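# Four arms bridge a wooden block over the central well

## Task

Get the wooden block to rest with its centre directly over the middle of the well, the square opening at scene x = 0, y = 0 (its edges parallel to x and y, with nothing beneath it but the floor). The four arm bases sit at roughly: arm1 (+0.22, +0.56, +0.72) m facing -90 deg; arm2 (-0.52, +0.50, +0.72) facing -90; arm3 (-0.22, -0.56, +0.72) facing +90; arm4 (+0.52, -0.50, +0.72) facing +90, with angles measured counter-clockwise from +x. No single wooden stick spans the well. Block and sticks may overhang the opening. Any number of arms may help. It only counts if the arrangement stays up with no robot supporting it. At the end every gripper must be open and every arm moved away.

## Robot and tools

Robots: four identical Kinova Gen3 arms named arm1, arm2, arm3 and arm4, one on each desk around the well. Each has seven revolute joints, a Robotiq 2F-85 two-finger gripper and a wrist camera. The hand can reach about 1.0 m out from the joint 1 axis. The robots do not coordinate: if one stalls, the others keep going.

Frame: there is one shared scene frame. Its origin is on the floor, +z is up, and the well centre is at x = 0, y = 0. The "hand" is the point halfway between the fingertips. The hand's z axis runs along the fingers, and the fingers open and close along its y axis. No output prints hand poses, so judge positions from joint values and images.

Cameras: arm1_cam_wrist, arm2_cam_wrist, arm3_cam_wrist, arm4_cam_wrist, and cam_high, a fixed room camera.

Tool execute_actions: the argument "actions" is a list holding exactly one action, or nothing. An empty list only returns the current state and images. The action is an object keyed by robot name, and each robot gets its own entry. Under a robot, "joints" maps joint names to absolute targets. These are positions to reach, not offsets. Joints you leave out, and robots you leave out, are not reset and may keep pushing toward earlier targets. Keys and units, with allowed ranges:
- joint1_rad: -69.115 to 69.115 rad. Spins the whole arm about its base. Positive is clockwise viewed from above. At 0 the arm extends the way its base faces.
- joint2_rad: -2.249 to 2.249 rad. Shoulder. At 0 the arm points straight up; positive leans it forward.
- joint3_rad: -69.115 to 69.115 rad. Twists the upper arm about its own axis.
- joint4_rad: -2.579 to 2.579 rad. Elbow. At 0 it is straight; with joint3 at 0, positive bends in the same sense as positive joint2.
- joint5_rad: -69.115 to 69.115 rad. Twists the forearm.
- joint6_rad: -2.099 to 2.099 rad. Wrist bend. At 0 it is straight; with joint5 at 0, positive bends like positive joint4.
- joint7_rad: -69.115 to 69.115 rad. Hand roll, positive counter-clockwise viewed from behind the hand.
- gripper_m: 0 to 0.085 m, the gap between the fingertips (0 is closed).
A joint counts as done within ±0.01 rad, and the gripper within ±0.003 m. One action lasts at most 15 s. The optional "cameras" list picks which images come back: null, omitted or ["all"] gives every camera, and [] gives none. An unknown key, unknown camera or out-of-range number rejects the whole call, and nothing moves.

Motion behaviour: the joints of an arm start together. They are limited in speed and acceleration, and from rest they arrive together; a reversing command stops them together. After a long move a result may come back before the arm has arrived. The path between postures can sweep wide, so watch for desks, objects and neighbouring arms.

Tool wait: {"seconds": 0 to 10}. Commands nothing new and returns the same state and images as an empty action.

Tool zoom_image: {"camera": name, "region": [x0, y0, x1, y1]} in pixels of that camera's latest full image, with (0,0) at the top-left, at most 504 by 504. It gives a sharper crop.

Tool finished_scene: {"scene": number}. Ends the current scene permanently after the last command has been held, reports success, and gives the next task. Replying without any tool call also ends things.

Result lines: each robot's state, including joint_positions and joint_status, plus one image per requested camera, listed in the order of the "pictures" line. Status words in joint_status:
- done: reached within tolerance, possibly a little off. Resending the same target will not move it.
- off_target: stopped short and may still be pushing.
- contact_stop / time_out: the target is dropped and the joint holds where it stopped.
- not_followed: a built-in collision check blocked that arm's joint targets, shown as "joint command not followed" with a "cause:" line. The gripper part still runs. The blocked targets may be retried with later actions until valid targets arrive or the path clears.
- on_its_own: reports motion you did not command.
If a call reports a stop, any later execute_actions, wait or finished_scene calls in the same reply are skipped.

Torque faults: the load limits are 46.9 N m for joints 1–4 and 29.5 N m for joints 5–7, and a held object's weight counts toward them. Reaching a limit freezes that arm and its gripper for 10 s and drops its remaining commands. Its joints then hold until you send new targets.

Motor heat: holding loads warms the motors, even while you are thinking. A MOTOR HOT line appears from 60 °C. At 75 °C an OVER-TEMPERATURE FAULT makes that arm brake weakly and sag. Affected keys show limit_stop_at_motor_heat; send those targets again after it cools. Avoid holding heavy loads for long.

Things to avoid: the Gen3 does not stop on contact and can push hard. Hard presses between two robots end the run, and the collision check may react too late. It also ignores one arm's gripper against another arm. Don't knock objects out of the work area or drop them into the well. Don't slam or drag things. Don't leave the block resting on a gripper. Occasionally something nudges a loose object briefly, so check the images before finishing. The robot holds its last command while you think.

Each tool is called as name([rows], argument=value, ...), one row to a line, values as JSON.

## Session

execute_actions(actions=[])

Scene clock: 0.00 s.
Motor temperatures (°C, as the motors report them): arm1=[30 26 24 26 36 33 38] | arm2=[32 26 26 30 32 36 38] | arm3=[26 26 25 27 36 34 39] | arm4=[30 31 28 26 35 37 47]
arm1.joint_positions: joint1_rad=+0.324 joint2_rad=-0.300 joint3_rad=-0.117 joint4_rad=+1.612 joint5_rad=+0.006 joint6_rad=+1.941 joint7_rad=+1.714 gripper_m=+0.085
arm1.joint_status: not commanded
arm1.hand: x=+0.1659 y=+0.4255 z=+1.2848 quat_wxyz=(+0.049, -0.736, -0.674, -0.034) (m; scene frame)
arm2.joint_positions: joint1_rad=+0.342 joint2_rad=-0.391 joint3_rad=-0.071 joint4_rad=+1.591 joint5_rad=-0.037 joint6_rad=+1.947 joint7_rad=+1.428 gripper_m=+0.085
arm2.joint_status: not commanded
arm2.hand: x=-0.5606 y=+0.3692 z=+1.2603 quat_wxyz=(+0.003, -0.822, -0.570, -0.010) (m; scene frame)
arm3.joint_positions: joint1_rad=+0.376 joint2_rad=-0.386 joint3_rad=-0.077 joint4_rad=+1.580 joint5_rad=-0.049 joint6_rad=+2.003 joint7_rad=+1.373 gripper_m=+0.085
arm3.joint_status: not commanded
arm3.hand: x=-0.1802 y=-0.4497 z=+1.2732 quat_wxyz=(+0.027, +0.531, -0.847, +0.013) (m; scene frame)
arm4.joint_positions: joint1_rad=+0.432 joint2_rad=-0.342 joint3_rad=-0.087 joint4_rad=+1.517 joint5_rad=-0.044 joint6_rad=+2.006 joint7_rad=+1.098 gripper_m=+0.085
arm4.joint_status: not commanded
arm4.hand: x=+0.5709 y=-0.3660 z=+1.2500 quat_wxyz=(+0.020, +0.375, -0.927, +0.020) (m; scene frame)
pictures: arm1_cam_wrist, arm2_cam_wrist, arm3_cam_wrist, arm4_cam_wrist, cam_high
Images, in order (width x height): arm1_cam_wrist 504x504, arm2_cam_wrist 504x504, arm3_cam_wrist 504x504, arm4_cam_wrist 504x504, cam_high 504x504.

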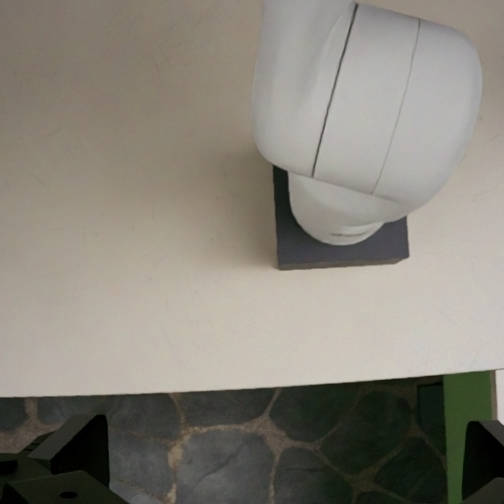

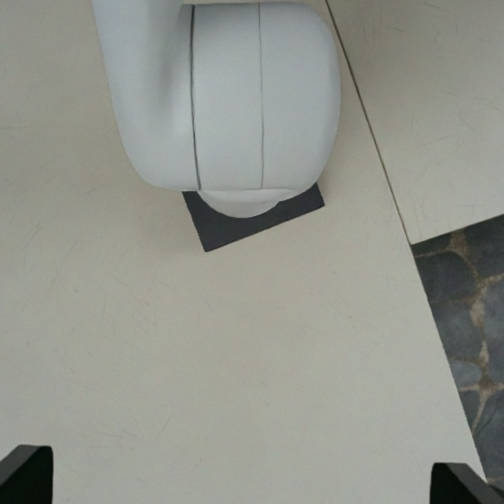

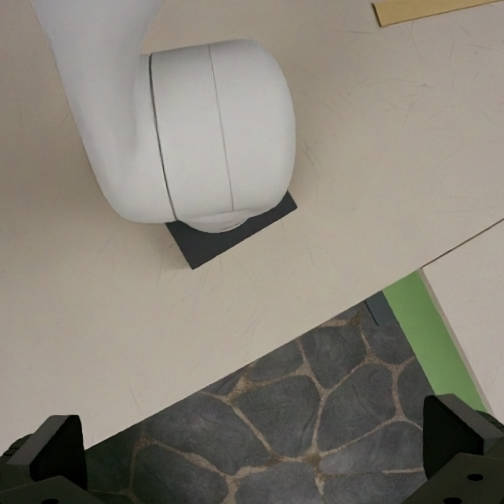

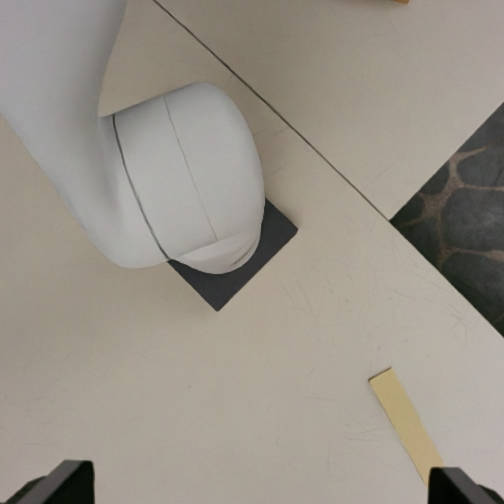

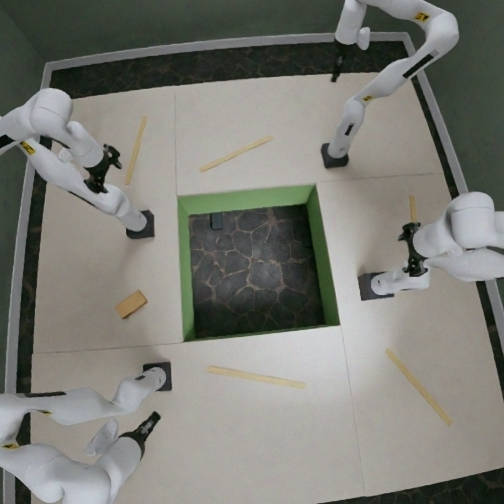

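zoom_image(camera="cam_high", region=[90, 90, 350, 350])

zoom_image(camera="cam_high", region=[180, 170, 480, 470])

Region (90, 90, 350, 350) of cam_high's 504x504 image, scaled by 1.938, with more detail than that image has.

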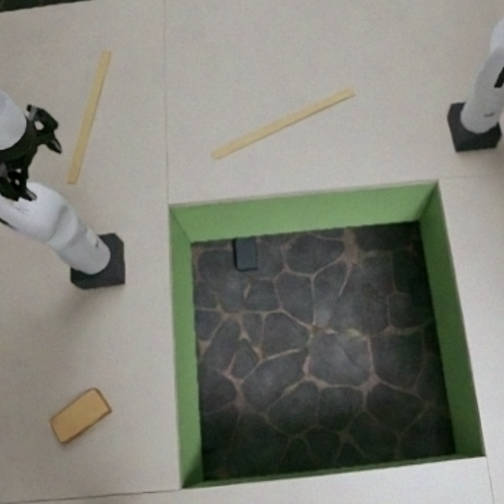

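Region (180, 170, 480, 470) of cam_high's 504x504 image, scaled by 1.680, with more detail than that image has.

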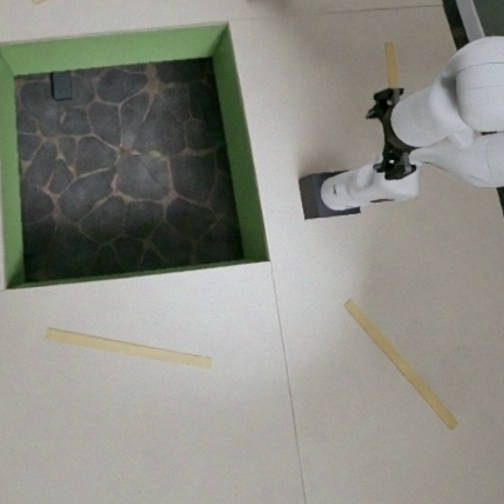

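execute_actions([
  {"arm1":{"joints":{"joint1_rad":2.42,"joint2_rad":0.1,"joint3_rad":0,"joint4_rad":1.3,"joint5_rad":0,"joint6_rad":1.74,"joint7_rad":2.33}},"arm2":{"joints":{"joint1_rad":0.15,"joint2_rad":0.5,"joint3_rad":0,"joint4_rad":1.0,"joint5_rad":0,"joint6_rad":1.64,"joint7_rad":2.09}},"arm3":{"joints":{"joint1_rad":-1.64,"joint2_rad":0.3,"joint3_rad":0,"joint4_rad":1.2,"joint5_rad":0,"joint6_rad":1.64,"joint7_rad":1.27}},"arm4":{"joints":{"joint1_rad":0.08,"joint2_rad":0.3,"joint3_rad":0,"joint4_rad":1.2,"joint5_rad":0,"joint6_rad":1.64,"joint7_rad":1.39}}},
])

Scene clock: 4.83 s.
Motor temperatures (°C, as the motors report them): arm1=[30 26 24 26 36 33 38] | arm2=[32 26 26 30 32 36 38] | arm3=[26 26 25 27 36 34 39] | arm4=[30 31 28 26 35 37 47]
arm1.joint_positions: joint1_rad=+2.420 joint2_rad=+0.100 joint3_rad=+0.000 joint4_rad=+1.300 joint5_rad=+0.000 joint6_rad=+1.740 joint7_rad=+2.330 gripper_m=+0.085
arm1.joint_status: all done
arm1.hand: x=+0.0083 y=+0.8450 z=+1.2719 quat_wxyz=(-0.001, -0.999, +0.052, +0.002) (m; scene frame)
arm2.joint_positions: joint1_rad=+0.150 joint2_rad=+0.500 joint3_rad=+0.000 joint4_rad=+1.000 joint5_rad=+0.000 joint6_rad=+1.640 joint7_rad=+2.090 gripper_m=+0.085
arm2.joint_status: all done
arm2.hand: x=-0.5994 y=-0.0150 z=+1.1437 quat_wxyz=(+0.001, -0.546, -0.838, -0.006) (m; scene frame)
arm3.joint_positions: joint1_rad=-1.640 joint2_rad=+0.300 joint3_rad=+0.000 joint4_rad=+1.200 joint5_rad=+0.000 joint6_rad=+1.640 joint7_rad=+1.270 gripper_m=+0.085
arm3.joint_status: all done
arm3.hand: x=-0.6552 y=-0.5799 z=+1.1919 quat_wxyz=(+0.000, +0.995, -0.099, -0.001) (m; scene frame)
arm4.joint_positions: joint1_rad=+0.080 joint2_rad=+0.300 joint3_rad=+0.000 joint4_rad=+1.200 joint5_rad=+0.000 joint6_rad=+1.640 joint7_rad=+1.390 gripper_m=+0.085
arm4.joint_status: all done
arm4.hand: x=+0.5772 y=-0.0581 z=+1.1512 quat_wxyz=(+0.004, +0.611, -0.792, +0.007) (m; scene frame)
pictures: arm1_cam_wrist, arm2_cam_wrist, arm3_cam_wrist, arm4_cam_wrist, cam_high
Images, in order (width x height): arm1_cam_wrist 504x504, arm2_cam_wrist 504x504, arm3_cam_wrist 504x504, arm4_cam_wrist 504x504, cam_high 504x504.

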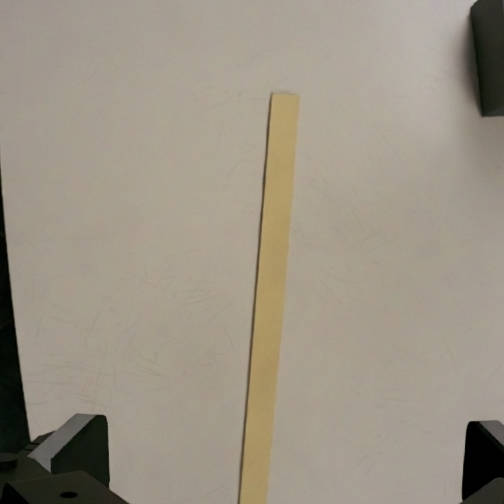

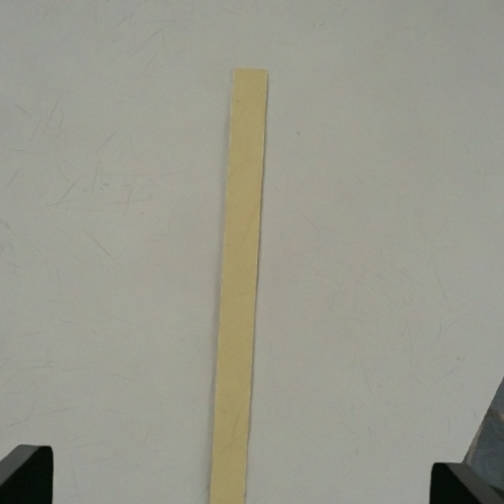

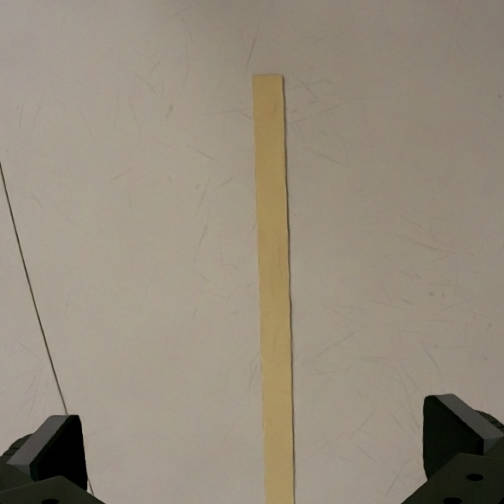

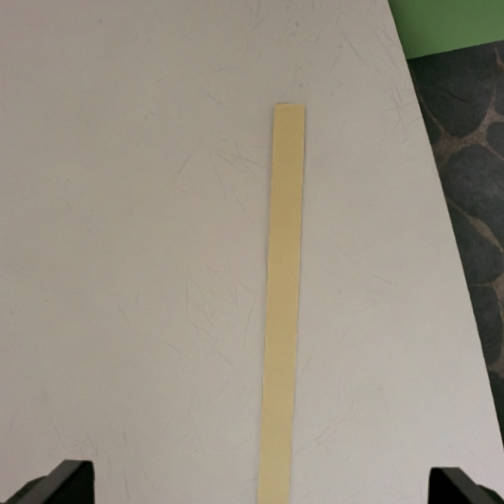

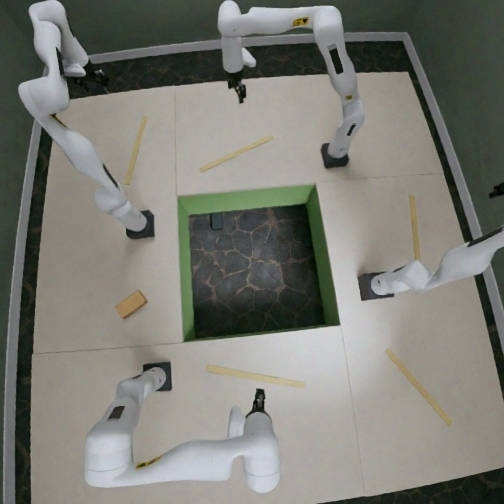

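execute_actions([
  {"arm1":{"joints":{"joint1_rad":2.295,"joint2_rad":0.855,"joint4_rad":1.944,"joint6_rad":0.342,"joint7_rad":2.135}},"arm2":{"joints":{"joint1_rad":0.105,"joint2_rad":0.966,"joint4_rad":1.342,"joint6_rad":0.833,"joint7_rad":2.0}},"arm3":{"joints":{"joint1_rad":-1.65,"joint2_rad":0.902,"joint4_rad":1.583,"joint6_rad":0.656}},"arm4":{"joints":{"joint1_rad":0.05,"joint2_rad":0.783,"joint4_rad":1.685,"joint6_rad":0.673,"joint7_rad":1.34}}},
])

Scene clock: 7.87 s.
Motor temperatures (°C, as the motors report them): arm1=[30 26 24 26 36 33 38] | arm2=[32 26 26 30 32 36 38] | arm3=[26 26 25 27 36 34 39] | arm4=[30 31 28 26 35 37 47]
arm1.joint_positions: joint1_rad=+2.295 joint2_rad=+0.855 joint3_rad=+0.000 joint4_rad=+1.944 joint5_rad=+0.000 joint6_rad=+0.342 joint7_rad=+2.135 gripper_m=+0.085
arm1.joint_status: all done
arm1.hand: x=-0.0793 y=+0.8634 z=+0.7801 quat_wxyz=(-0.001, -0.996, +0.087, +0.002) (m; scene frame)
arm2.joint_positions: joint1_rad=+0.105 joint2_rad=+0.966 joint3_rad=+0.000 joint4_rad=+1.342 joint5_rad=+0.000 joint6_rad=+0.833 joint7_rad=+2.000 gripper_m=+0.085
arm2.joint_status: all done
arm2.hand: x=-0.5782 y=-0.0766 z=+0.7794 quat_wxyz=(+0.001, -0.564, -0.825, -0.006) (m; scene frame)
arm3.joint_positions: joint1_rad=-1.650 joint2_rad=+0.902 joint3_rad=+0.000 joint4_rad=+1.583 joint5_rad=+0.000 joint6_rad=+0.656 joint7_rad=+1.270 gripper_m=+0.085
arm3.joint_status: all done
arm3.hand: x=-0.7387 y=-0.5938 z=+0.7797 quat_wxyz=(+0.000, +0.996, -0.094, -0.001) (m; scene frame)
arm4.joint_positions: joint1_rad=+0.050 joint2_rad=+0.783 joint3_rad=+0.000 joint4_rad=+1.685 joint5_rad=+0.000 joint6_rad=+0.673 joint7_rad=+1.340 gripper_m=+0.085
arm4.joint_status: all done
arm4.hand: x=+0.5674 y=-0.0082 z=+0.7786 quat_wxyz=(+0.004, +0.603, -0.798, +0.007) (m; scene frame)
pictures: arm1_cam_wrist, arm2_cam_wrist, arm3_cam_wrist, arm4_cam_wrist, cam_high
Images, in order (width x height): arm1_cam_wrist 504x504, arm2_cam_wrist 504x504, arm3_cam_wrist 504x504, arm4_cam_wrist 504x504, cam_high 504x504.

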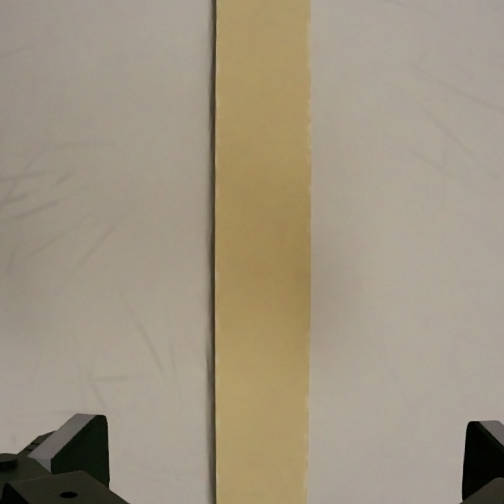

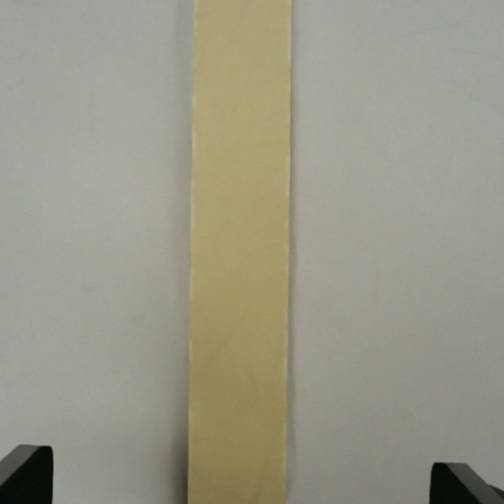

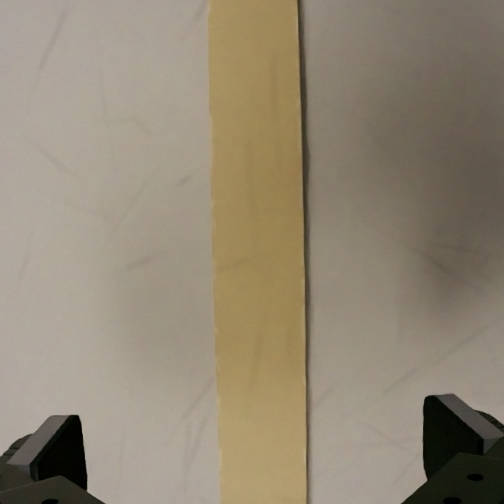

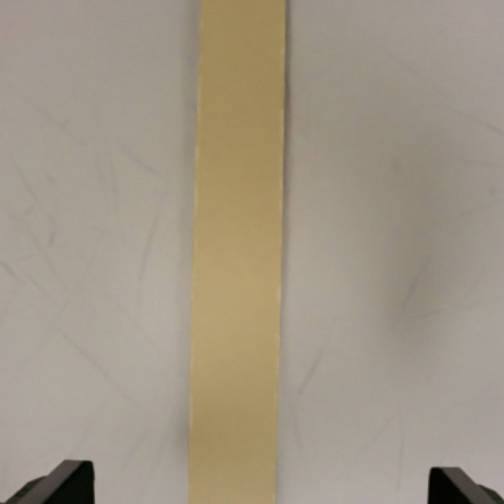

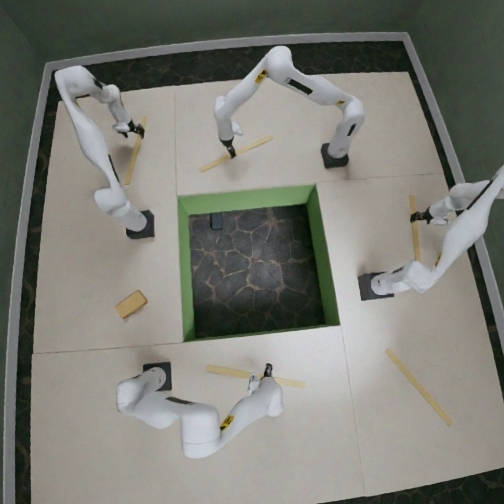

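execute_actions([
  {"arm1":{"joints":{"joint2_rad":0.961,"joint6_rad":0.236,"gripper_m":0.055}},"arm2":{"joints":{"joint2_rad":1.043,"joint6_rad":0.756,"gripper_m":0.055}},"arm3":{"joints":{"joint2_rad":0.988,"joint6_rad":0.57,"gripper_m":0.055}},"arm4":{"joints":{"joint2_rad":0.871,"joint6_rad":0.585,"gripper_m":0.055}}},
], cameras=[])

execute_actions([
  {"arm1":{"joints":{"gripper_m":0.01}},"arm2":{"joints":{"gripper_m":0.01}},"arm3":{"joints":{"gripper_m":0.01}},"arm4":{"joints":{"gripper_m":0.01}}},
], cameras=["arm1_cam_wrist","cam_high"])

Scene clock: 9.07 s.
Motor temperatures (°C, as the motors report them): arm1=[30 26 24 26 36 33 38] | arm2=[32 26 26 30 32 36 38] | arm3=[26 26 25 27 36 34 39] | arm4=[30 31 28 26 35 37 47]
arm1.joint_positions: joint1_rad=+2.295 joint2_rad=+0.961 joint3_rad=+0.000 joint4_rad=+1.944 joint5_rad=+0.000 joint6_rad=+0.236 joint7_rad=+2.135 gripper_m=+0.055
arm1.joint_status: all done
arm1.hand: x=-0.0761 y=+0.8603 z=+0.7355 quat_wxyz=(-0.001, -0.996, +0.087, +0.002) (m; scene frame)
arm2.joint_positions: joint1_rad=+0.105 joint2_rad=+1.039 joint3_rad=+0.000 joint4_rad=+1.341 joint5_rad=+0.000 joint6_rad=+0.757 joint7_rad=+2.000 gripper_m=+0.055
arm2.joint_status: all done
arm2.hand: x=-0.5783 y=-0.0779 z=+0.7370 quat_wxyz=(+0.000, -0.564, -0.825, -0.005) (m; scene frame)
arm3.joint_positions: joint1_rad=-1.650 joint2_rad=+0.988 joint3_rad=+0.000 joint4_rad=+1.583 joint5_rad=+0.000 joint6_rad=+0.570 joint7_rad=+1.270 gripper_m=+0.055
arm3.joint_status: all done
arm3.hand: x=-0.7379 y=-0.5937 z=+0.7348 quat_wxyz=(+0.000, +0.996, -0.094, -0.001) (m; scene frame)
arm4.joint_positions: joint1_rad=+0.050 joint2_rad=+0.867 joint3_rad=+0.000 joint4_rad=+1.685 joint5_rad=+0.000 joint6_rad=+0.586 joint7_rad=+1.340 gripper_m=+0.055
arm4.joint_status: all done
arm4.hand: x=+0.5676 y=-0.0050 z=+0.7371 quat_wxyz=(+0.003, +0.603, -0.798, +0.006) (m; scene frame)
pictures: none
No camera images: the call's "cameras" was empty. Leave "cameras" out to get every camera's image.

Scene clock: 9.90 s.
Motor temperatures (°C, as the motors report them): arm1=[30 26 24 26 36 33 38] | arm2=[32 26 26 30 32 36 38] | arm3=[26 26 25 27 36 34 39] | arm4=[30 31 28 26 35 37 47]
arm1.joint_positions: joint1_rad=+2.295 joint2_rad=+0.954 joint3_rad=+0.000 joint4_rad=+1.944 joint5_rad=+0.000 joint6_rad=+0.237 joint7_rad=+2.135 gripper_m=+0.024
arm1.joint_status: gripper_m off_target (ended at +0.024, target +0.010)
arm1.hand: x=-0.0777 y=+0.8615 z=+0.7382 quat_wxyz=(+0.001, -0.996, +0.087, +0.004) (m; scene frame)
arm2.joint_positions: joint1_rad=+0.106 joint2_rad=+1.034 joint3_rad=+0.001 joint4_rad=+1.339 joint5_rad=+0.000 joint6_rad=+0.756 joint7_rad=+2.000 gripper_m=+0.024
arm2.joint_status: gripper_m off_target (ended at +0.024, target +0.010)
arm2.hand: x=-0.5792 y=-0.0811 z=+0.7410 quat_wxyz=(-0.001, -0.565, -0.825, -0.001) (m; scene frame)
arm3.joint_positions: joint1_rad=-1.649 joint2_rad=+0.982 joint3_rad=+0.001 joint4_rad=+1.582 joint5_rad=+0.001 joint6_rad=+0.571 joint7_rad=+1.270 gripper_m=+0.024
arm3.joint_status: gripper_m off_target (ended at +0.024, target +0.010)
arm3.hand: x=-0.7401 y=-0.5928 z=+0.7380 quat_wxyz=(+0.000, +0.996, -0.094, -0.004) (m; scene frame)
arm4.joint_positions: joint1_rad=+0.048 joint2_rad=+0.860 joint3_rad=-0.002 joint4_rad=+1.682 joint5_rad=-0.001 joint6_rad=+0.585 joint7_rad=+1.340 gripper_m=+0.024
arm4.joint_status: gripper_m off_target (ended at +0.024, target +0.010)
arm4.hand: x=+0.5658 y=-0.0010 z=+0.7410 quat_wxyz=(+0.000, +0.604, -0.797, +0.001) (m; scene frame)
pictures: arm1_cam_wrist, cam_high
Images, in order (width x height): arm1_cam_wrist 504x504, cam_high 504x504.

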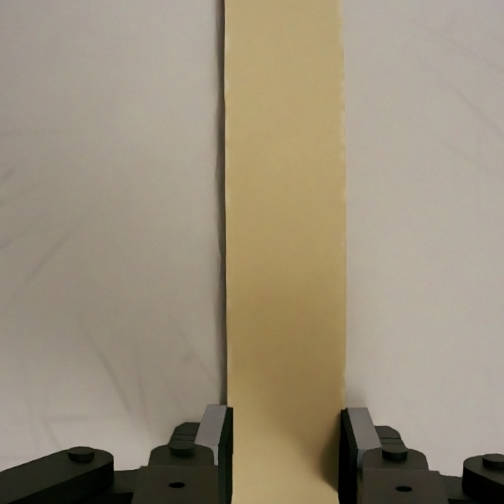

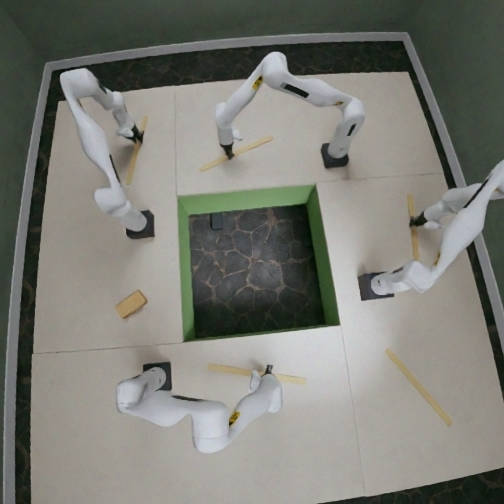

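execute_actions([
  {"arm1":{"joints":{"joint2_rad":0.4,"joint4_rad":2.3,"joint6_rad":0.44,"joint7_rad":3.14}},"arm2":{"joints":{"joint1_rad":0.5,"joint2_rad":0.7,"joint4_rad":1.6,"joint6_rad":0.84,"joint7_rad":1.6}},"arm3":{"joints":{"joint2_rad":0.35,"joint4_rad":2.3,"joint6_rad":0.49,"joint7_rad":0}},"arm4":{"joints":{"joint2_rad":0.7,"joint6_rad":0.756}}},
], cameras=["cam_high"])

execute_actions([
  {"arm1":{"joints":{"joint1_rad":0.635,"joint2_rad":0.45,"joint4_rad":2.415,"joint5_rad":0.573,"joint6_rad":0.0,"joint7_rad":4.793}},"arm3":{"joints":{"joint1_rad":0.682,"joint2_rad":0.655,"joint4_rad":2.423,"joint5_rad":0.8,"joint6_rad":-0.2525,"joint7_rad":-1.726}},"arm4":{"joints":{"joint1_rad":-0.384,"joint2_rad":0.774,"joint4_rad":1.664,"joint5_rad":-0.475,"joint6_rad":0.641,"joint7_rad":-0.013}}},
], cameras=["cam_high"])

Scene clock: 14.87 s.
Motor temperatures (°C, as the motors report them): arm1=[30 26 24 26 36 33 38] | arm2=[32 26 26 30 32 36 38] | arm3=[26 26 25 27 36 34 39] | arm4=[30 31 28 26 35 37 47]
arm1.joint_positions: joint1_rad=+2.295 joint2_rad=+0.400 joint3_rad=+0.000 joint4_rad=+2.300 joint5_rad=+0.000 joint6_rad=+0.440 joint7_rad=+3.140 gripper_m=+0.024
arm1.joint_status: all done
arm1.hand: x=+0.0132 y=+0.7797 z=+0.9032 quat_wxyz=(+0.000, -0.915, -0.403, +0.002) (m; scene frame)
arm2.joint_positions: joint1_rad=+0.500 joint2_rad=+0.700 joint3_rad=+0.000 joint4_rad=+1.600 joint5_rad=+0.000 joint6_rad=+0.840 joint7_rad=+1.600 gripper_m=+0.024
arm2.joint_status: all done
arm2.hand: x=-0.7640 y=+0.0550 z=+0.8643 quat_wxyz=(+0.004, -0.840, -0.543, -0.005) (m; scene frame)
arm3.joint_positions: joint1_rad=-1.650 joint2_rad=+0.350 joint3_rad=+0.000 joint4_rad=+2.300 joint5_rad=+0.000 joint6_rad=+0.490 joint7_rad=+0.000 gripper_m=+0.024
arm3.joint_status: all done
arm3.hand: x=-0.5109 y=-0.5681 z=+0.8855 quat_wxyz=(+0.001, +0.746, -0.666, -0.001) (m; scene frame)
arm4.joint_positions: joint1_rad=+0.050 joint2_rad=+0.700 joint3_rad=+0.000 joint4_rad=+1.685 joint5_rad=+0.000 joint6_rad=+0.756 joint7_rad=+1.340 gripper_m=+0.024
arm4.joint_status: all done
arm4.hand: x=+0.5670 y=-0.0137 z=+0.8193 quat_wxyz=(+0.004, +0.603, -0.798, +0.007) (m; scene frame)
pictures: cam_high
Images, in order (width x height): cam_high 504x504.

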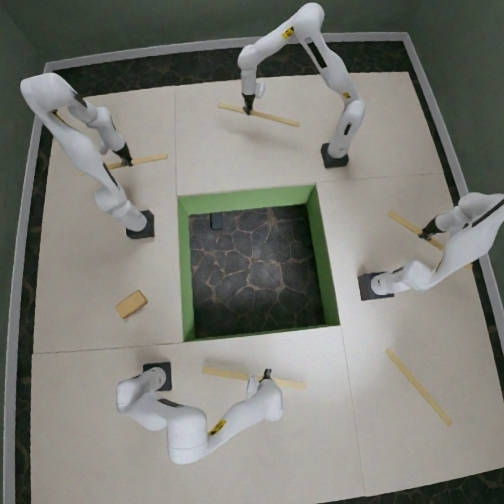

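Scene clock: 18.33 s.
Motor temperatures (°C, as the motors report them): arm1=[30 26 24 26 36 33 38] | arm2=[32 26 26 30 32 36 38] | arm3=[26 26 25 27 36 34 39] | arm4=[30 31 28 26 35 37 47]
arm1.joint_positions: joint1_rad=+0.635 joint2_rad=+0.450 joint3_rad=+0.000 joint4_rad=+2.415 joint5_rad=+0.573 joint6_rad=+0.000 joint7_rad=+4.793 gripper_m=+0.024
arm1.joint_status: all done
arm1.hand: x=-0.0167 y=+0.2934 z=+0.8893 quat_wxyz=(+0.138, +0.702, -0.699, +0.018) (m; scene frame)
arm2.joint_positions: joint1_rad=+0.500 joint2_rad=+0.700 joint3_rad=+0.000 joint4_rad=+1.600 joint5_rad=+0.000 joint6_rad=+0.840 joint7_rad=+1.600 gripper_m=+0.024
arm2.joint_status: not commanded
arm2.hand: x=-0.7640 y=+0.0550 z=+0.8643 quat_wxyz=(+0.004, -0.840, -0.543, -0.005) (m; scene frame)
arm3.joint_positions: joint1_rad=+0.682 joint2_rad=+0.655 joint3_rad=+0.000 joint4_rad=+2.423 joint5_rad=+0.800 joint6_rad=-0.252 joint7_rad=-1.726 gripper_m=+0.024
arm3.joint_status: all done
arm3.hand: x=-0.0305 y=-0.2627 z=+0.8007 quat_wxyz=(+0.106, -0.699, -0.700, -0.105) (m; scene frame)
arm4.joint_positions: joint1_rad=-0.384 joint2_rad=+0.774 joint3_rad=+0.000 joint4_rad=+1.664 joint5_rad=-0.475 joint6_rad=+0.641 joint7_rad=-0.013 gripper_m=+0.024
arm4.joint_status: all done
arm4.hand: x=+0.2626 y=-0.0293 z=+0.8006 quat_wxyz=(+0.149, -0.001, -0.989, +0.008) (m; scene frame)
pictures: cam_high
Images, in order (width x height): cam_high 504x504.

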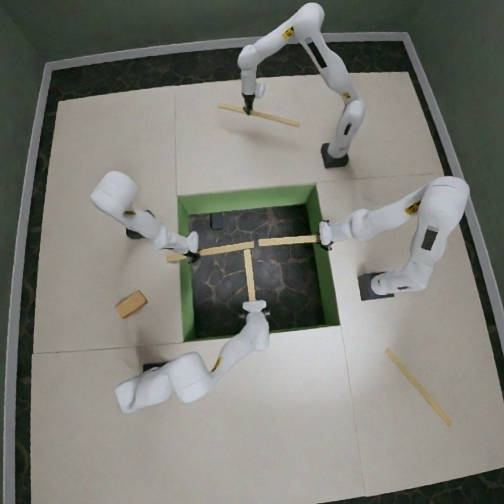

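Kinematics match.

execute_actions([
  {"arm1":{"joints":{"joint2_rad":0.771,"joint6_rad":-0.336}},"arm2":{"joints":{"joint1_rad":-0.34,"joint2_rad":0.821,"joint4_rad":1.6735,"joint5_rad":-0.512,"joint6_rad":0.5926,"joint7_rad":0.032}}},
])

zoom_image(camera="cam_high", region=[150, 150, 370, 370])

Scene clock: 20.80 s.
Motor temperatures (°C, as the motors report them): arm1=[30 26 24 26 36 33 38] | arm2=[32 26 26 30 32 36 38] | arm3=[26 26 25 27 36 34 39] | arm4=[30 31 28 26 35 37 47]
arm1.joint_positions: joint1_rad=+0.635 joint2_rad=+0.771 joint3_rad=+0.000 joint4_rad=+2.415 joint5_rad=+0.573 joint6_rad=-0.336 joint7_rad=+4.793 gripper_m=+0.024
arm1.joint_status: all done
arm1.hand: x=+0.0282 y=+0.2607 z=+0.8025 quat_wxyz=(+0.107, +0.699, -0.699, +0.105) (m; scene frame)
arm2.joint_positions: joint1_rad=-0.340 joint2_rad=+0.822 joint3_rad=+0.000 joint4_rad=+1.674 joint5_rad=-0.512 joint6_rad=+0.593 joint7_rad=+0.032 gripper_m=+0.024
arm2.joint_status: all done
arm2.hand: x=-0.2635 y=+0.0301 z=+0.8038 quat_wxyz=(+0.007, -0.988, +0.001, -0.152) (m; scene frame)
arm3.joint_positions: joint1_rad=+0.682 joint2_rad=+0.655 joint3_rad=+0.000 joint4_rad=+2.423 joint5_rad=+0.800 joint6_rad=-0.252 joint7_rad=-1.726 gripper_m=+0.024
arm3.joint_status: not commanded
arm3.hand: x=-0.0304 y=-0.2627 z=+0.8007 quat_wxyz=(+0.106, -0.699, -0.700, -0.105) (m; scene frame)
arm4.joint_positions: joint1_rad=-0.384 joint2_rad=+0.774 joint3_rad=+0.000 joint4_rad=+1.664 joint5_rad=-0.475 joint6_rad=+0.641 joint7_rad=-0.013 gripper_m=+0.024
arm4.joint_status: not commanded
arm4.hand: x=+0.2626 y=-0.0293 z=+0.8006 quat_wxyz=(+0.149, -0.001, -0.989, +0.008) (m; scene frame)
pictures: arm1_cam_wrist, arm2_cam_wrist, arm3_cam_wrist, arm4_cam_wrist, cam_high
Images, in order (width x height): arm1_cam_wrist 504x504, arm2_cam_wrist 504x504, arm3_cam_wrist 504x504, arm4_cam_wrist 504x504, cam_high 504x504.

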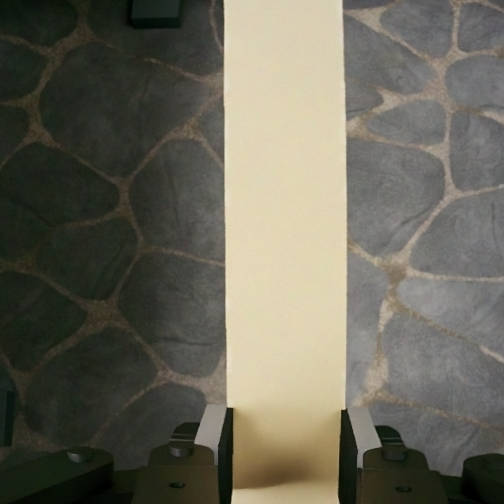

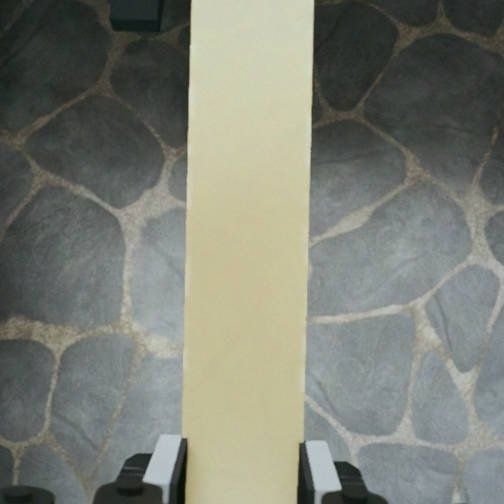

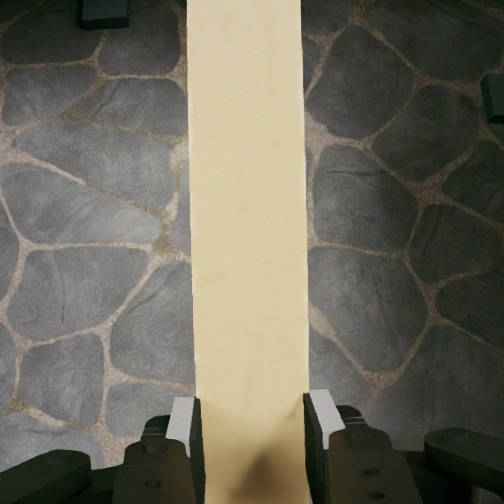

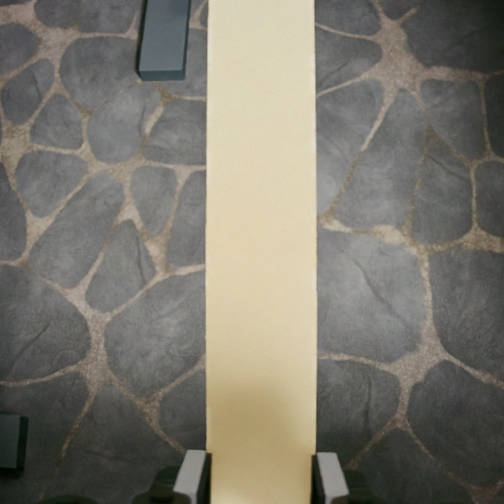

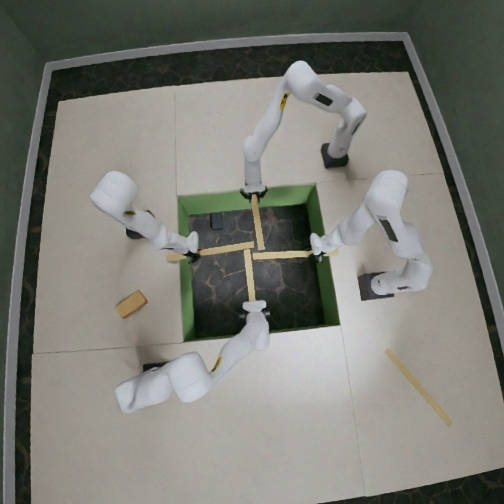

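Region (150, 150, 370, 370) of cam_high's 504x504 image, scaled by 2.291, with more detail than that image has.

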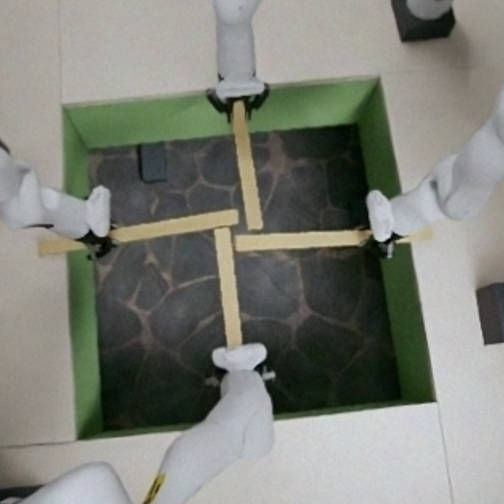

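execute_actions([
  {"arm1":{"joints":{"joint1_rad":0.565,"joint2_rad":0.77,"joint4_rad":2.3365,"joint5_rad":0.653,"joint6_rad":-0.2714,"joint7_rad":4.635}},"arm2":{"joints":{"joint1_rad":-0.4,"joint2_rad":0.842,"joint4_rad":1.6283,"joint5_rad":-0.4947,"joint6_rad":0.596,"joint7_rad":-0.045}},"arm3":{"joints":{"joint1_rad":0.616,"joint2_rad":0.664,"joint4_rad":2.3427,"joint5_rad":0.952,"joint6_rad":-0.2014,"joint7_rad":-1.95}},"arm4":{"joints":{"joint1_rad":-0.443,"joint2_rad":0.792,"joint4_rad":1.617,"joint5_rad":-0.4555,"joint6_rad":0.651,"joint7_rad":-0.093}}},
], cameras=["cam_high"])

zoom_image(camera="cam_high", region=[160, 170, 350, 360])

zoom_image(camera="cam_high", region=[225, 220, 285, 280])

Scene clock: 22.27 s.
Motor temperatures (°C, as the motors report them): arm1=[30 26 24 26 36 33 38] | arm2=[32 26 26 30 32 36 38] | arm3=[26 26 25 27 36 34 39] | arm4=[30 32 28 26 35 37 47]
arm1.joint_positions: joint1_rad=+0.565 joint2_rad=+0.770 joint3_rad=+0.000 joint4_rad=+2.337 joint5_rad=+0.653 joint6_rad=-0.271 joint7_rad=+4.635 gripper_m=+0.024
arm1.joint_status: all done
arm1.hand: x=+0.0300 y=+0.2273 z=+0.8028 quat_wxyz=(+0.107, +0.699, -0.699, +0.106) (m; scene frame)
arm2.joint_positions: joint1_rad=-0.400 joint2_rad=+0.842 joint3_rad=+0.000 joint4_rad=+1.628 joint5_rad=-0.495 joint6_rad=+0.596 joint7_rad=-0.045 gripper_m=+0.024
arm2.joint_status: all done
arm2.hand: x=-0.2303 y=+0.0300 z=+0.8022 quat_wxyz=(+0.006, -0.988, +0.001, -0.152) (m; scene frame)
arm3.joint_positions: joint1_rad=+0.616 joint2_rad=+0.665 joint3_rad=+0.000 joint4_rad=+2.343 joint5_rad=+0.952 joint6_rad=-0.201 joint7_rad=-1.950 gripper_m=+0.024
arm3.joint_status: all done
arm3.hand: x=-0.0304 y=-0.2299 z=+0.8005 quat_wxyz=(+0.106, -0.699, -0.700, -0.105) (m; scene frame)
arm4.joint_positions: joint1_rad=-0.443 joint2_rad=+0.792 joint3_rad=+0.000 joint4_rad=+1.617 joint5_rad=-0.456 joint6_rad=+0.651 joint7_rad=-0.093 gripper_m=+0.024
arm4.joint_status: all done
arm4.hand: x=+0.2300 y=-0.0291 z=+0.8014 quat_wxyz=(+0.148, -0.001, -0.989, +0.008) (m; scene frame)
pictures: cam_high
Images, in order (width x height): cam_high 504x504.

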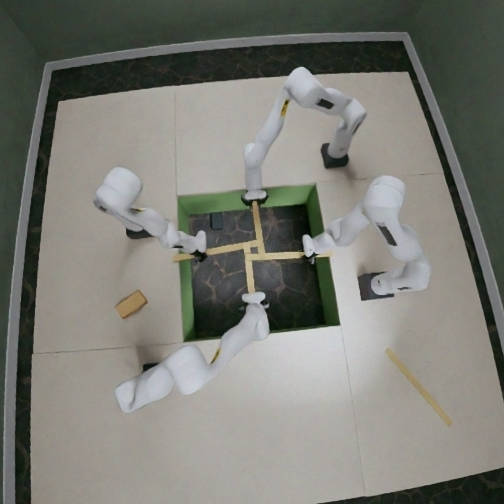

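Region (160, 170, 350, 360) of cam_high's 504x504 image, scaled by 2.653, with more detail than that image has.

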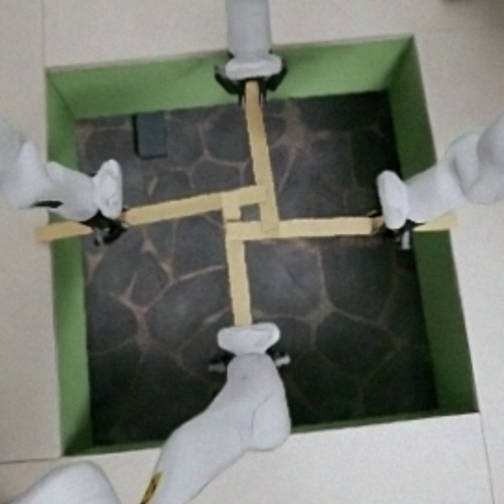

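Region (225, 220, 285, 280) of cam_high's 504x504 image, scaled by 8.400, with more detail than that image has.

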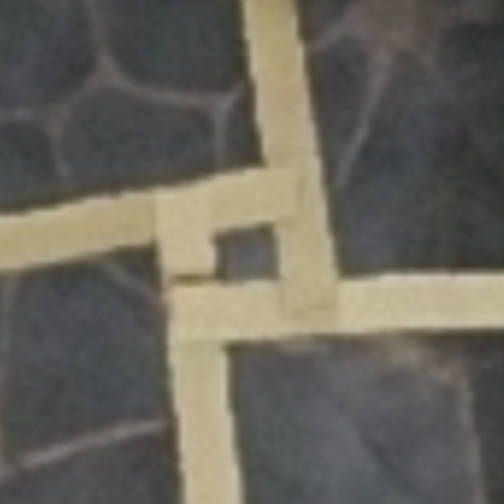

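execute_actions([
  {"arm1":{"joints":{"joint1_rad":0.516,"joint2_rad":0.824,"joint4_rad":2.2648,"joint5_rad":0.705,"joint6_rad":-0.157,"joint7_rad":4.535}},"arm2":{"joints":{"joint1_rad":-0.4535,"joint2_rad":0.889,"joint4_rad":1.5815,"joint5_rad":-0.315,"joint6_rad":0.5975,"joint7_rad":-0.246}},"arm3":{"joints":{"joint1_rad":0.558,"joint2_rad":0.7246,"joint4_rad":2.254,"joint5_rad":1.466,"joint6_rad":-0.1005,"joint7_rad":-2.518}},"arm4":{"joints":{"joint1_rad":-0.49,"joint2_rad":0.836,"joint4_rad":1.5795,"joint5_rad":-0.2927,"joint6_rad":0.651,"joint7_rad":-0.269}}},
], cameras=["cam_high"])

zoom_image(camera="cam_high", region=[160, 170, 350, 360])

zoom_image(camera="cam_high", region=[225, 225, 285, 285])

Scene clock: 24.37 s.
Motor temperatures (°C, as the motors report them): arm1=[30 26 24 26 36 33 38] | arm2=[32 26 26 30 32 36 38] | arm3=[26 26 25 27 36 34 39] | arm4=[30 32 28 26 35 37 47]
arm1.joint_positions: joint1_rad=+0.516 joint2_rad=+0.825 joint3_rad=+0.000 joint4_rad=+2.265 joint5_rad=+0.705 joint6_rad=-0.157 joint7_rad=+4.535 gripper_m=+0.024
arm1.joint_status: all done
arm1.hand: x=+0.0311 y=+0.2303 z=+0.7789 quat_wxyz=(+0.071, +0.703, -0.704, +0.070) (m; scene frame)
arm2.joint_positions: joint1_rad=-0.453 joint2_rad=+0.889 joint3_rad=+0.000 joint4_rad=+1.582 joint5_rad=-0.315 joint6_rad=+0.598 joint7_rad=-0.246 gripper_m=+0.024
arm2.joint_status: all done
arm2.hand: x=-0.2294 y=+0.0304 z=+0.7794 quat_wxyz=(+0.007, -0.995, +0.001, -0.102) (m; scene frame)
arm3.joint_positions: joint1_rad=+0.558 joint2_rad=+0.725 joint3_rad=+0.000 joint4_rad=+2.254 joint5_rad=+1.466 joint6_rad=-0.101 joint7_rad=-2.518 gripper_m=+0.024
arm3.joint_status: all done
arm3.hand: x=-0.0303 y=-0.2247 z=+0.7781 quat_wxyz=(+0.071, -0.703, -0.704, -0.070) (m; scene frame)
arm4.joint_positions: joint1_rad=-0.490 joint2_rad=+0.836 joint3_rad=+0.000 joint4_rad=+1.580 joint5_rad=-0.293 joint6_rad=+0.651 joint7_rad=-0.269 gripper_m=+0.024
arm4.joint_status: all done
arm4.hand: x=+0.2330 y=-0.0293 z=+0.7788 quat_wxyz=(+0.099, -0.002, -0.995, +0.009) (m; scene frame)
pictures: cam_high
Images, in order (width x height): cam_high 504x504.

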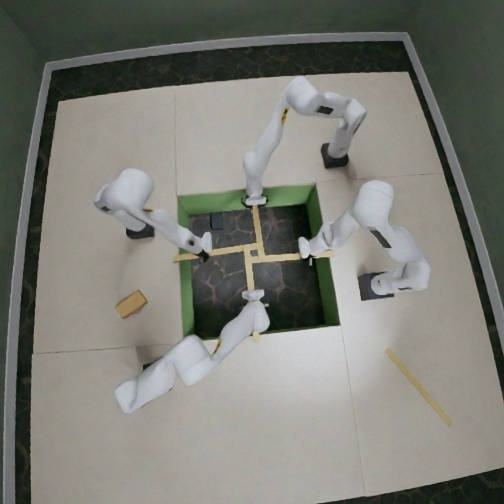

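Region (160, 170, 350, 360) of cam_high's 504x504 image, scaled by 2.653, with more detail than that image has.

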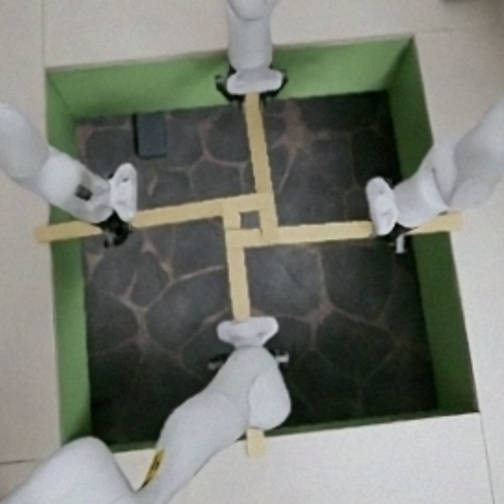

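Region (225, 225, 285, 285) of cam_high's 504x504 image, scaled by 8.400, with more detail than that image has.

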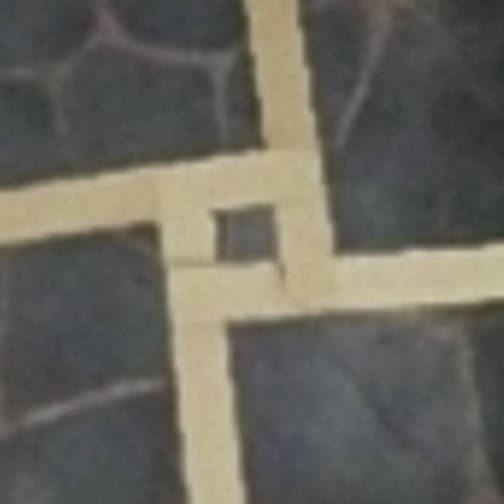

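execute_actions([
  {"arm2":{"joints":{"gripper_m":0.05}},"arm4":{"joints":{"gripper_m":0.05}},"arm3":{"joints":{"gripper_m":0.05}}},
])

zoom_image(camera="cam_high", region=[225, 225, 285, 285])

Scene clock: 25.43 s.
Motor temperatures (°C, as the motors report them): arm1=[30 26 24 26 36 33 38] | arm2=[32 26 26 30 32 36 38] | arm3=[26 26 25 27 36 34 39] | arm4=[30 32 28 26 36 37 47]
arm1.joint_positions: joint1_rad=+0.516 joint2_rad=+0.825 joint3_rad=+0.000 joint4_rad=+2.265 joint5_rad=+0.705 joint6_rad=-0.156 joint7_rad=+4.535 gripper_m=+0.024
arm1.joint_status: not commanded
arm1.hand: x=+0.0312 y=+0.2304 z=+0.7788 quat_wxyz=(+0.071, +0.703, -0.704, +0.070) (m; scene frame)
arm2.joint_positions: joint1_rad=-0.453 joint2_rad=+0.889 joint3_rad=+0.000 joint4_rad=+1.581 joint5_rad=-0.315 joint6_rad=+0.597 joint7_rad=-0.246 gripper_m=+0.050
arm2.joint_status: all done
arm2.hand: x=-0.2293 y=+0.0302 z=+0.7797 quat_wxyz=(+0.006, -0.995, +0.001, -0.102) (m; scene frame)
arm3.joint_positions: joint1_rad=+0.558 joint2_rad=+0.725 joint3_rad=+0.000 joint4_rad=+2.254 joint5_rad=+1.466 joint6_rad=-0.100 joint7_rad=-2.518 gripper_m=+0.050
arm3.joint_status: all done
arm3.hand: x=-0.0304 y=-0.2247 z=+0.7781 quat_wxyz=(+0.071, -0.703, -0.704, -0.070) (m; scene frame)
arm4.joint_positions: joint1_rad=-0.490 joint2_rad=+0.836 joint3_rad=+0.000 joint4_rad=+1.579 joint5_rad=-0.293 joint6_rad=+0.651 joint7_rad=-0.269 gripper_m=+0.050
arm4.joint_status: all done
arm4.hand: x=+0.2330 y=-0.0293 z=+0.7790 quat_wxyz=(+0.099, -0.002, -0.995, +0.008) (m; scene frame)
pictures: arm1_cam_wrist, arm2_cam_wrist, arm3_cam_wrist, arm4_cam_wrist, cam_high
Images, in order (width x height): arm1_cam_wrist 504x504, arm2_cam_wrist 504x504, arm3_cam_wrist 504x504, arm4_cam_wrist 504x504, cam_high 504x504.

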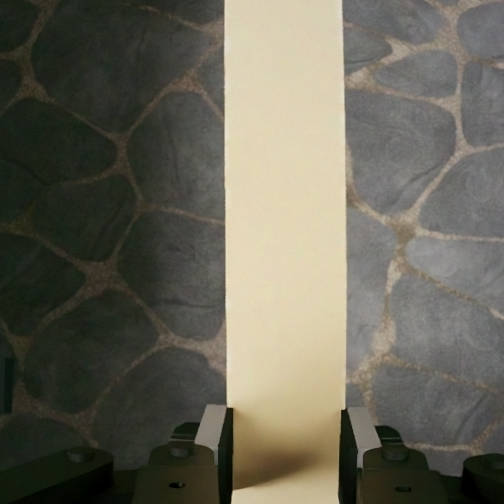

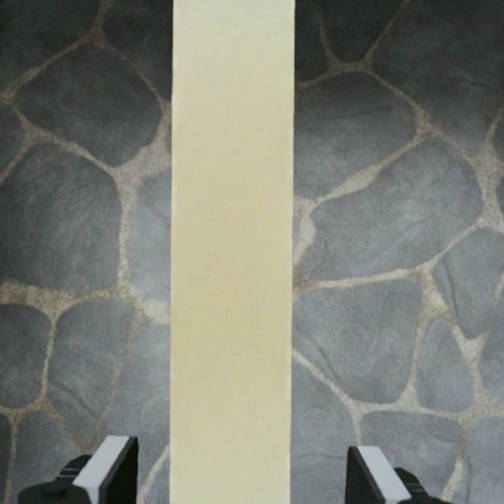

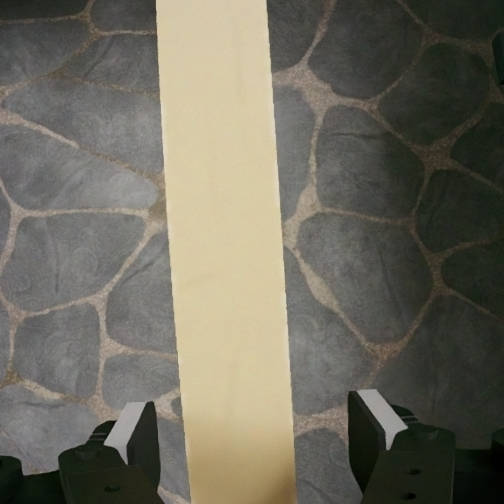

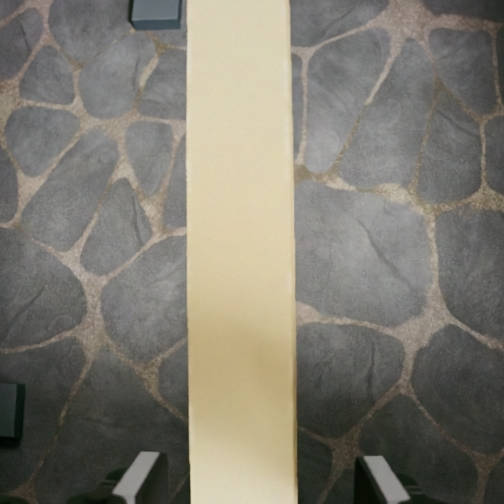

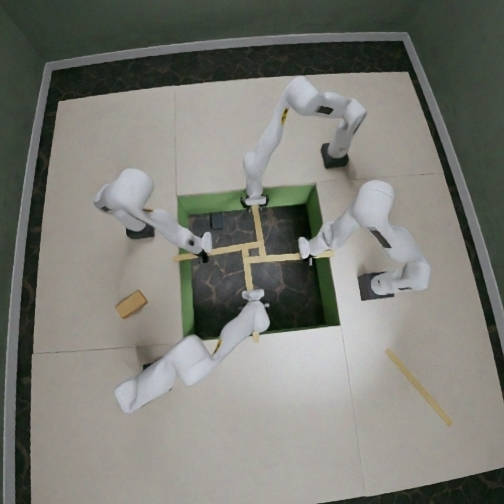

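Region (225, 225, 285, 285) of cam_high's 504x504 image, scaled by 8.400, with more detail than that image has.

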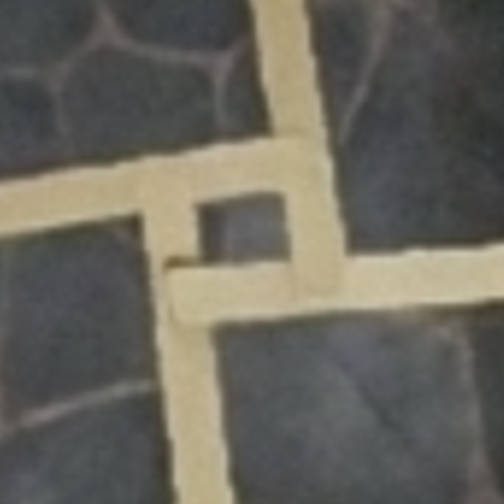

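execute_actions([
  {"arm2":{"joints":{"gripper_m":0.01}},"arm4":{"joints":{"gripper_m":0.01}},"arm3":{"joints":{"gripper_m":0.01}}},
], cameras=["cam_high"])

zoom_image(camera="cam_high", region=[160, 170, 350, 360])

Scene clock: 26.50 s.
Motor temperatures (°C, as the motors report them): arm1=[30 26 24 26 36 33 38] | arm2=[32 26 26 30 32 36 38] | arm3=[26 26 25 27 36 34 39] | arm4=[30 32 28 26 36 37 47]
arm1.joint_positions: joint1_rad=+0.516 joint2_rad=+0.825 joint3_rad=+0.000 joint4_rad=+2.265 joint5_rad=+0.705 joint6_rad=-0.156 joint7_rad=+4.535 gripper_m=+0.024
arm1.joint_status: not commanded
arm1.hand: x=+0.0314 y=+0.2303 z=+0.7787 quat_wxyz=(+0.071, +0.704, -0.703, +0.070) (m; scene frame)
arm2.joint_positions: joint1_rad=-0.454 joint2_rad=+0.889 joint3_rad=+0.000 joint4_rad=+1.582 joint5_rad=-0.315 joint6_rad=+0.598 joint7_rad=-0.246 gripper_m=+0.023
arm2.joint_status: gripper_m off_target (ended at +0.023, target +0.010)
arm2.hand: x=-0.2291 y=+0.0310 z=+0.7794 quat_wxyz=(+0.007, -0.995, +0.000, -0.102) (m; scene frame)
arm3.joint_positions: joint1_rad=+0.558 joint2_rad=+0.725 joint3_rad=+0.000 joint4_rad=+2.255 joint5_rad=+1.466 joint6_rad=-0.101 joint7_rad=-2.518 gripper_m=+0.022
arm3.joint_status: gripper_m off_target (ended at +0.022, target +0.010)
arm3.hand: x=-0.0308 y=-0.2248 z=+0.7781 quat_wxyz=(+0.071, -0.703, -0.705, -0.070) (m; scene frame)
arm4.joint_positions: joint1_rad=-0.490 joint2_rad=+0.835 joint3_rad=+0.000 joint4_rad=+1.579 joint5_rad=-0.293 joint6_rad=+0.651 joint7_rad=-0.269 gripper_m=+0.010
arm4.joint_status: all done
arm4.hand: x=+0.2328 y=-0.0290 z=+0.7794 quat_wxyz=(+0.099, -0.002, -0.995, +0.008) (m; scene frame)
pictures: cam_high
Images, in order (width x height): cam_high 504x504.

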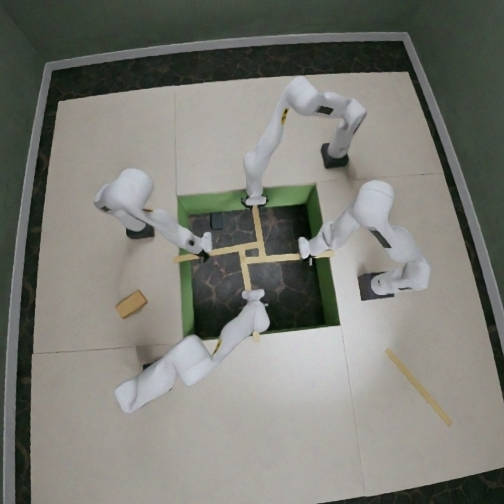

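Region (160, 170, 350, 360) of cam_high's 504x504 image, scaled by 2.653, with more detail than that image has.

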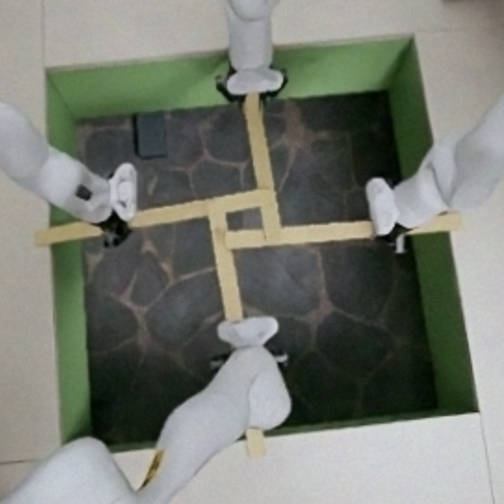

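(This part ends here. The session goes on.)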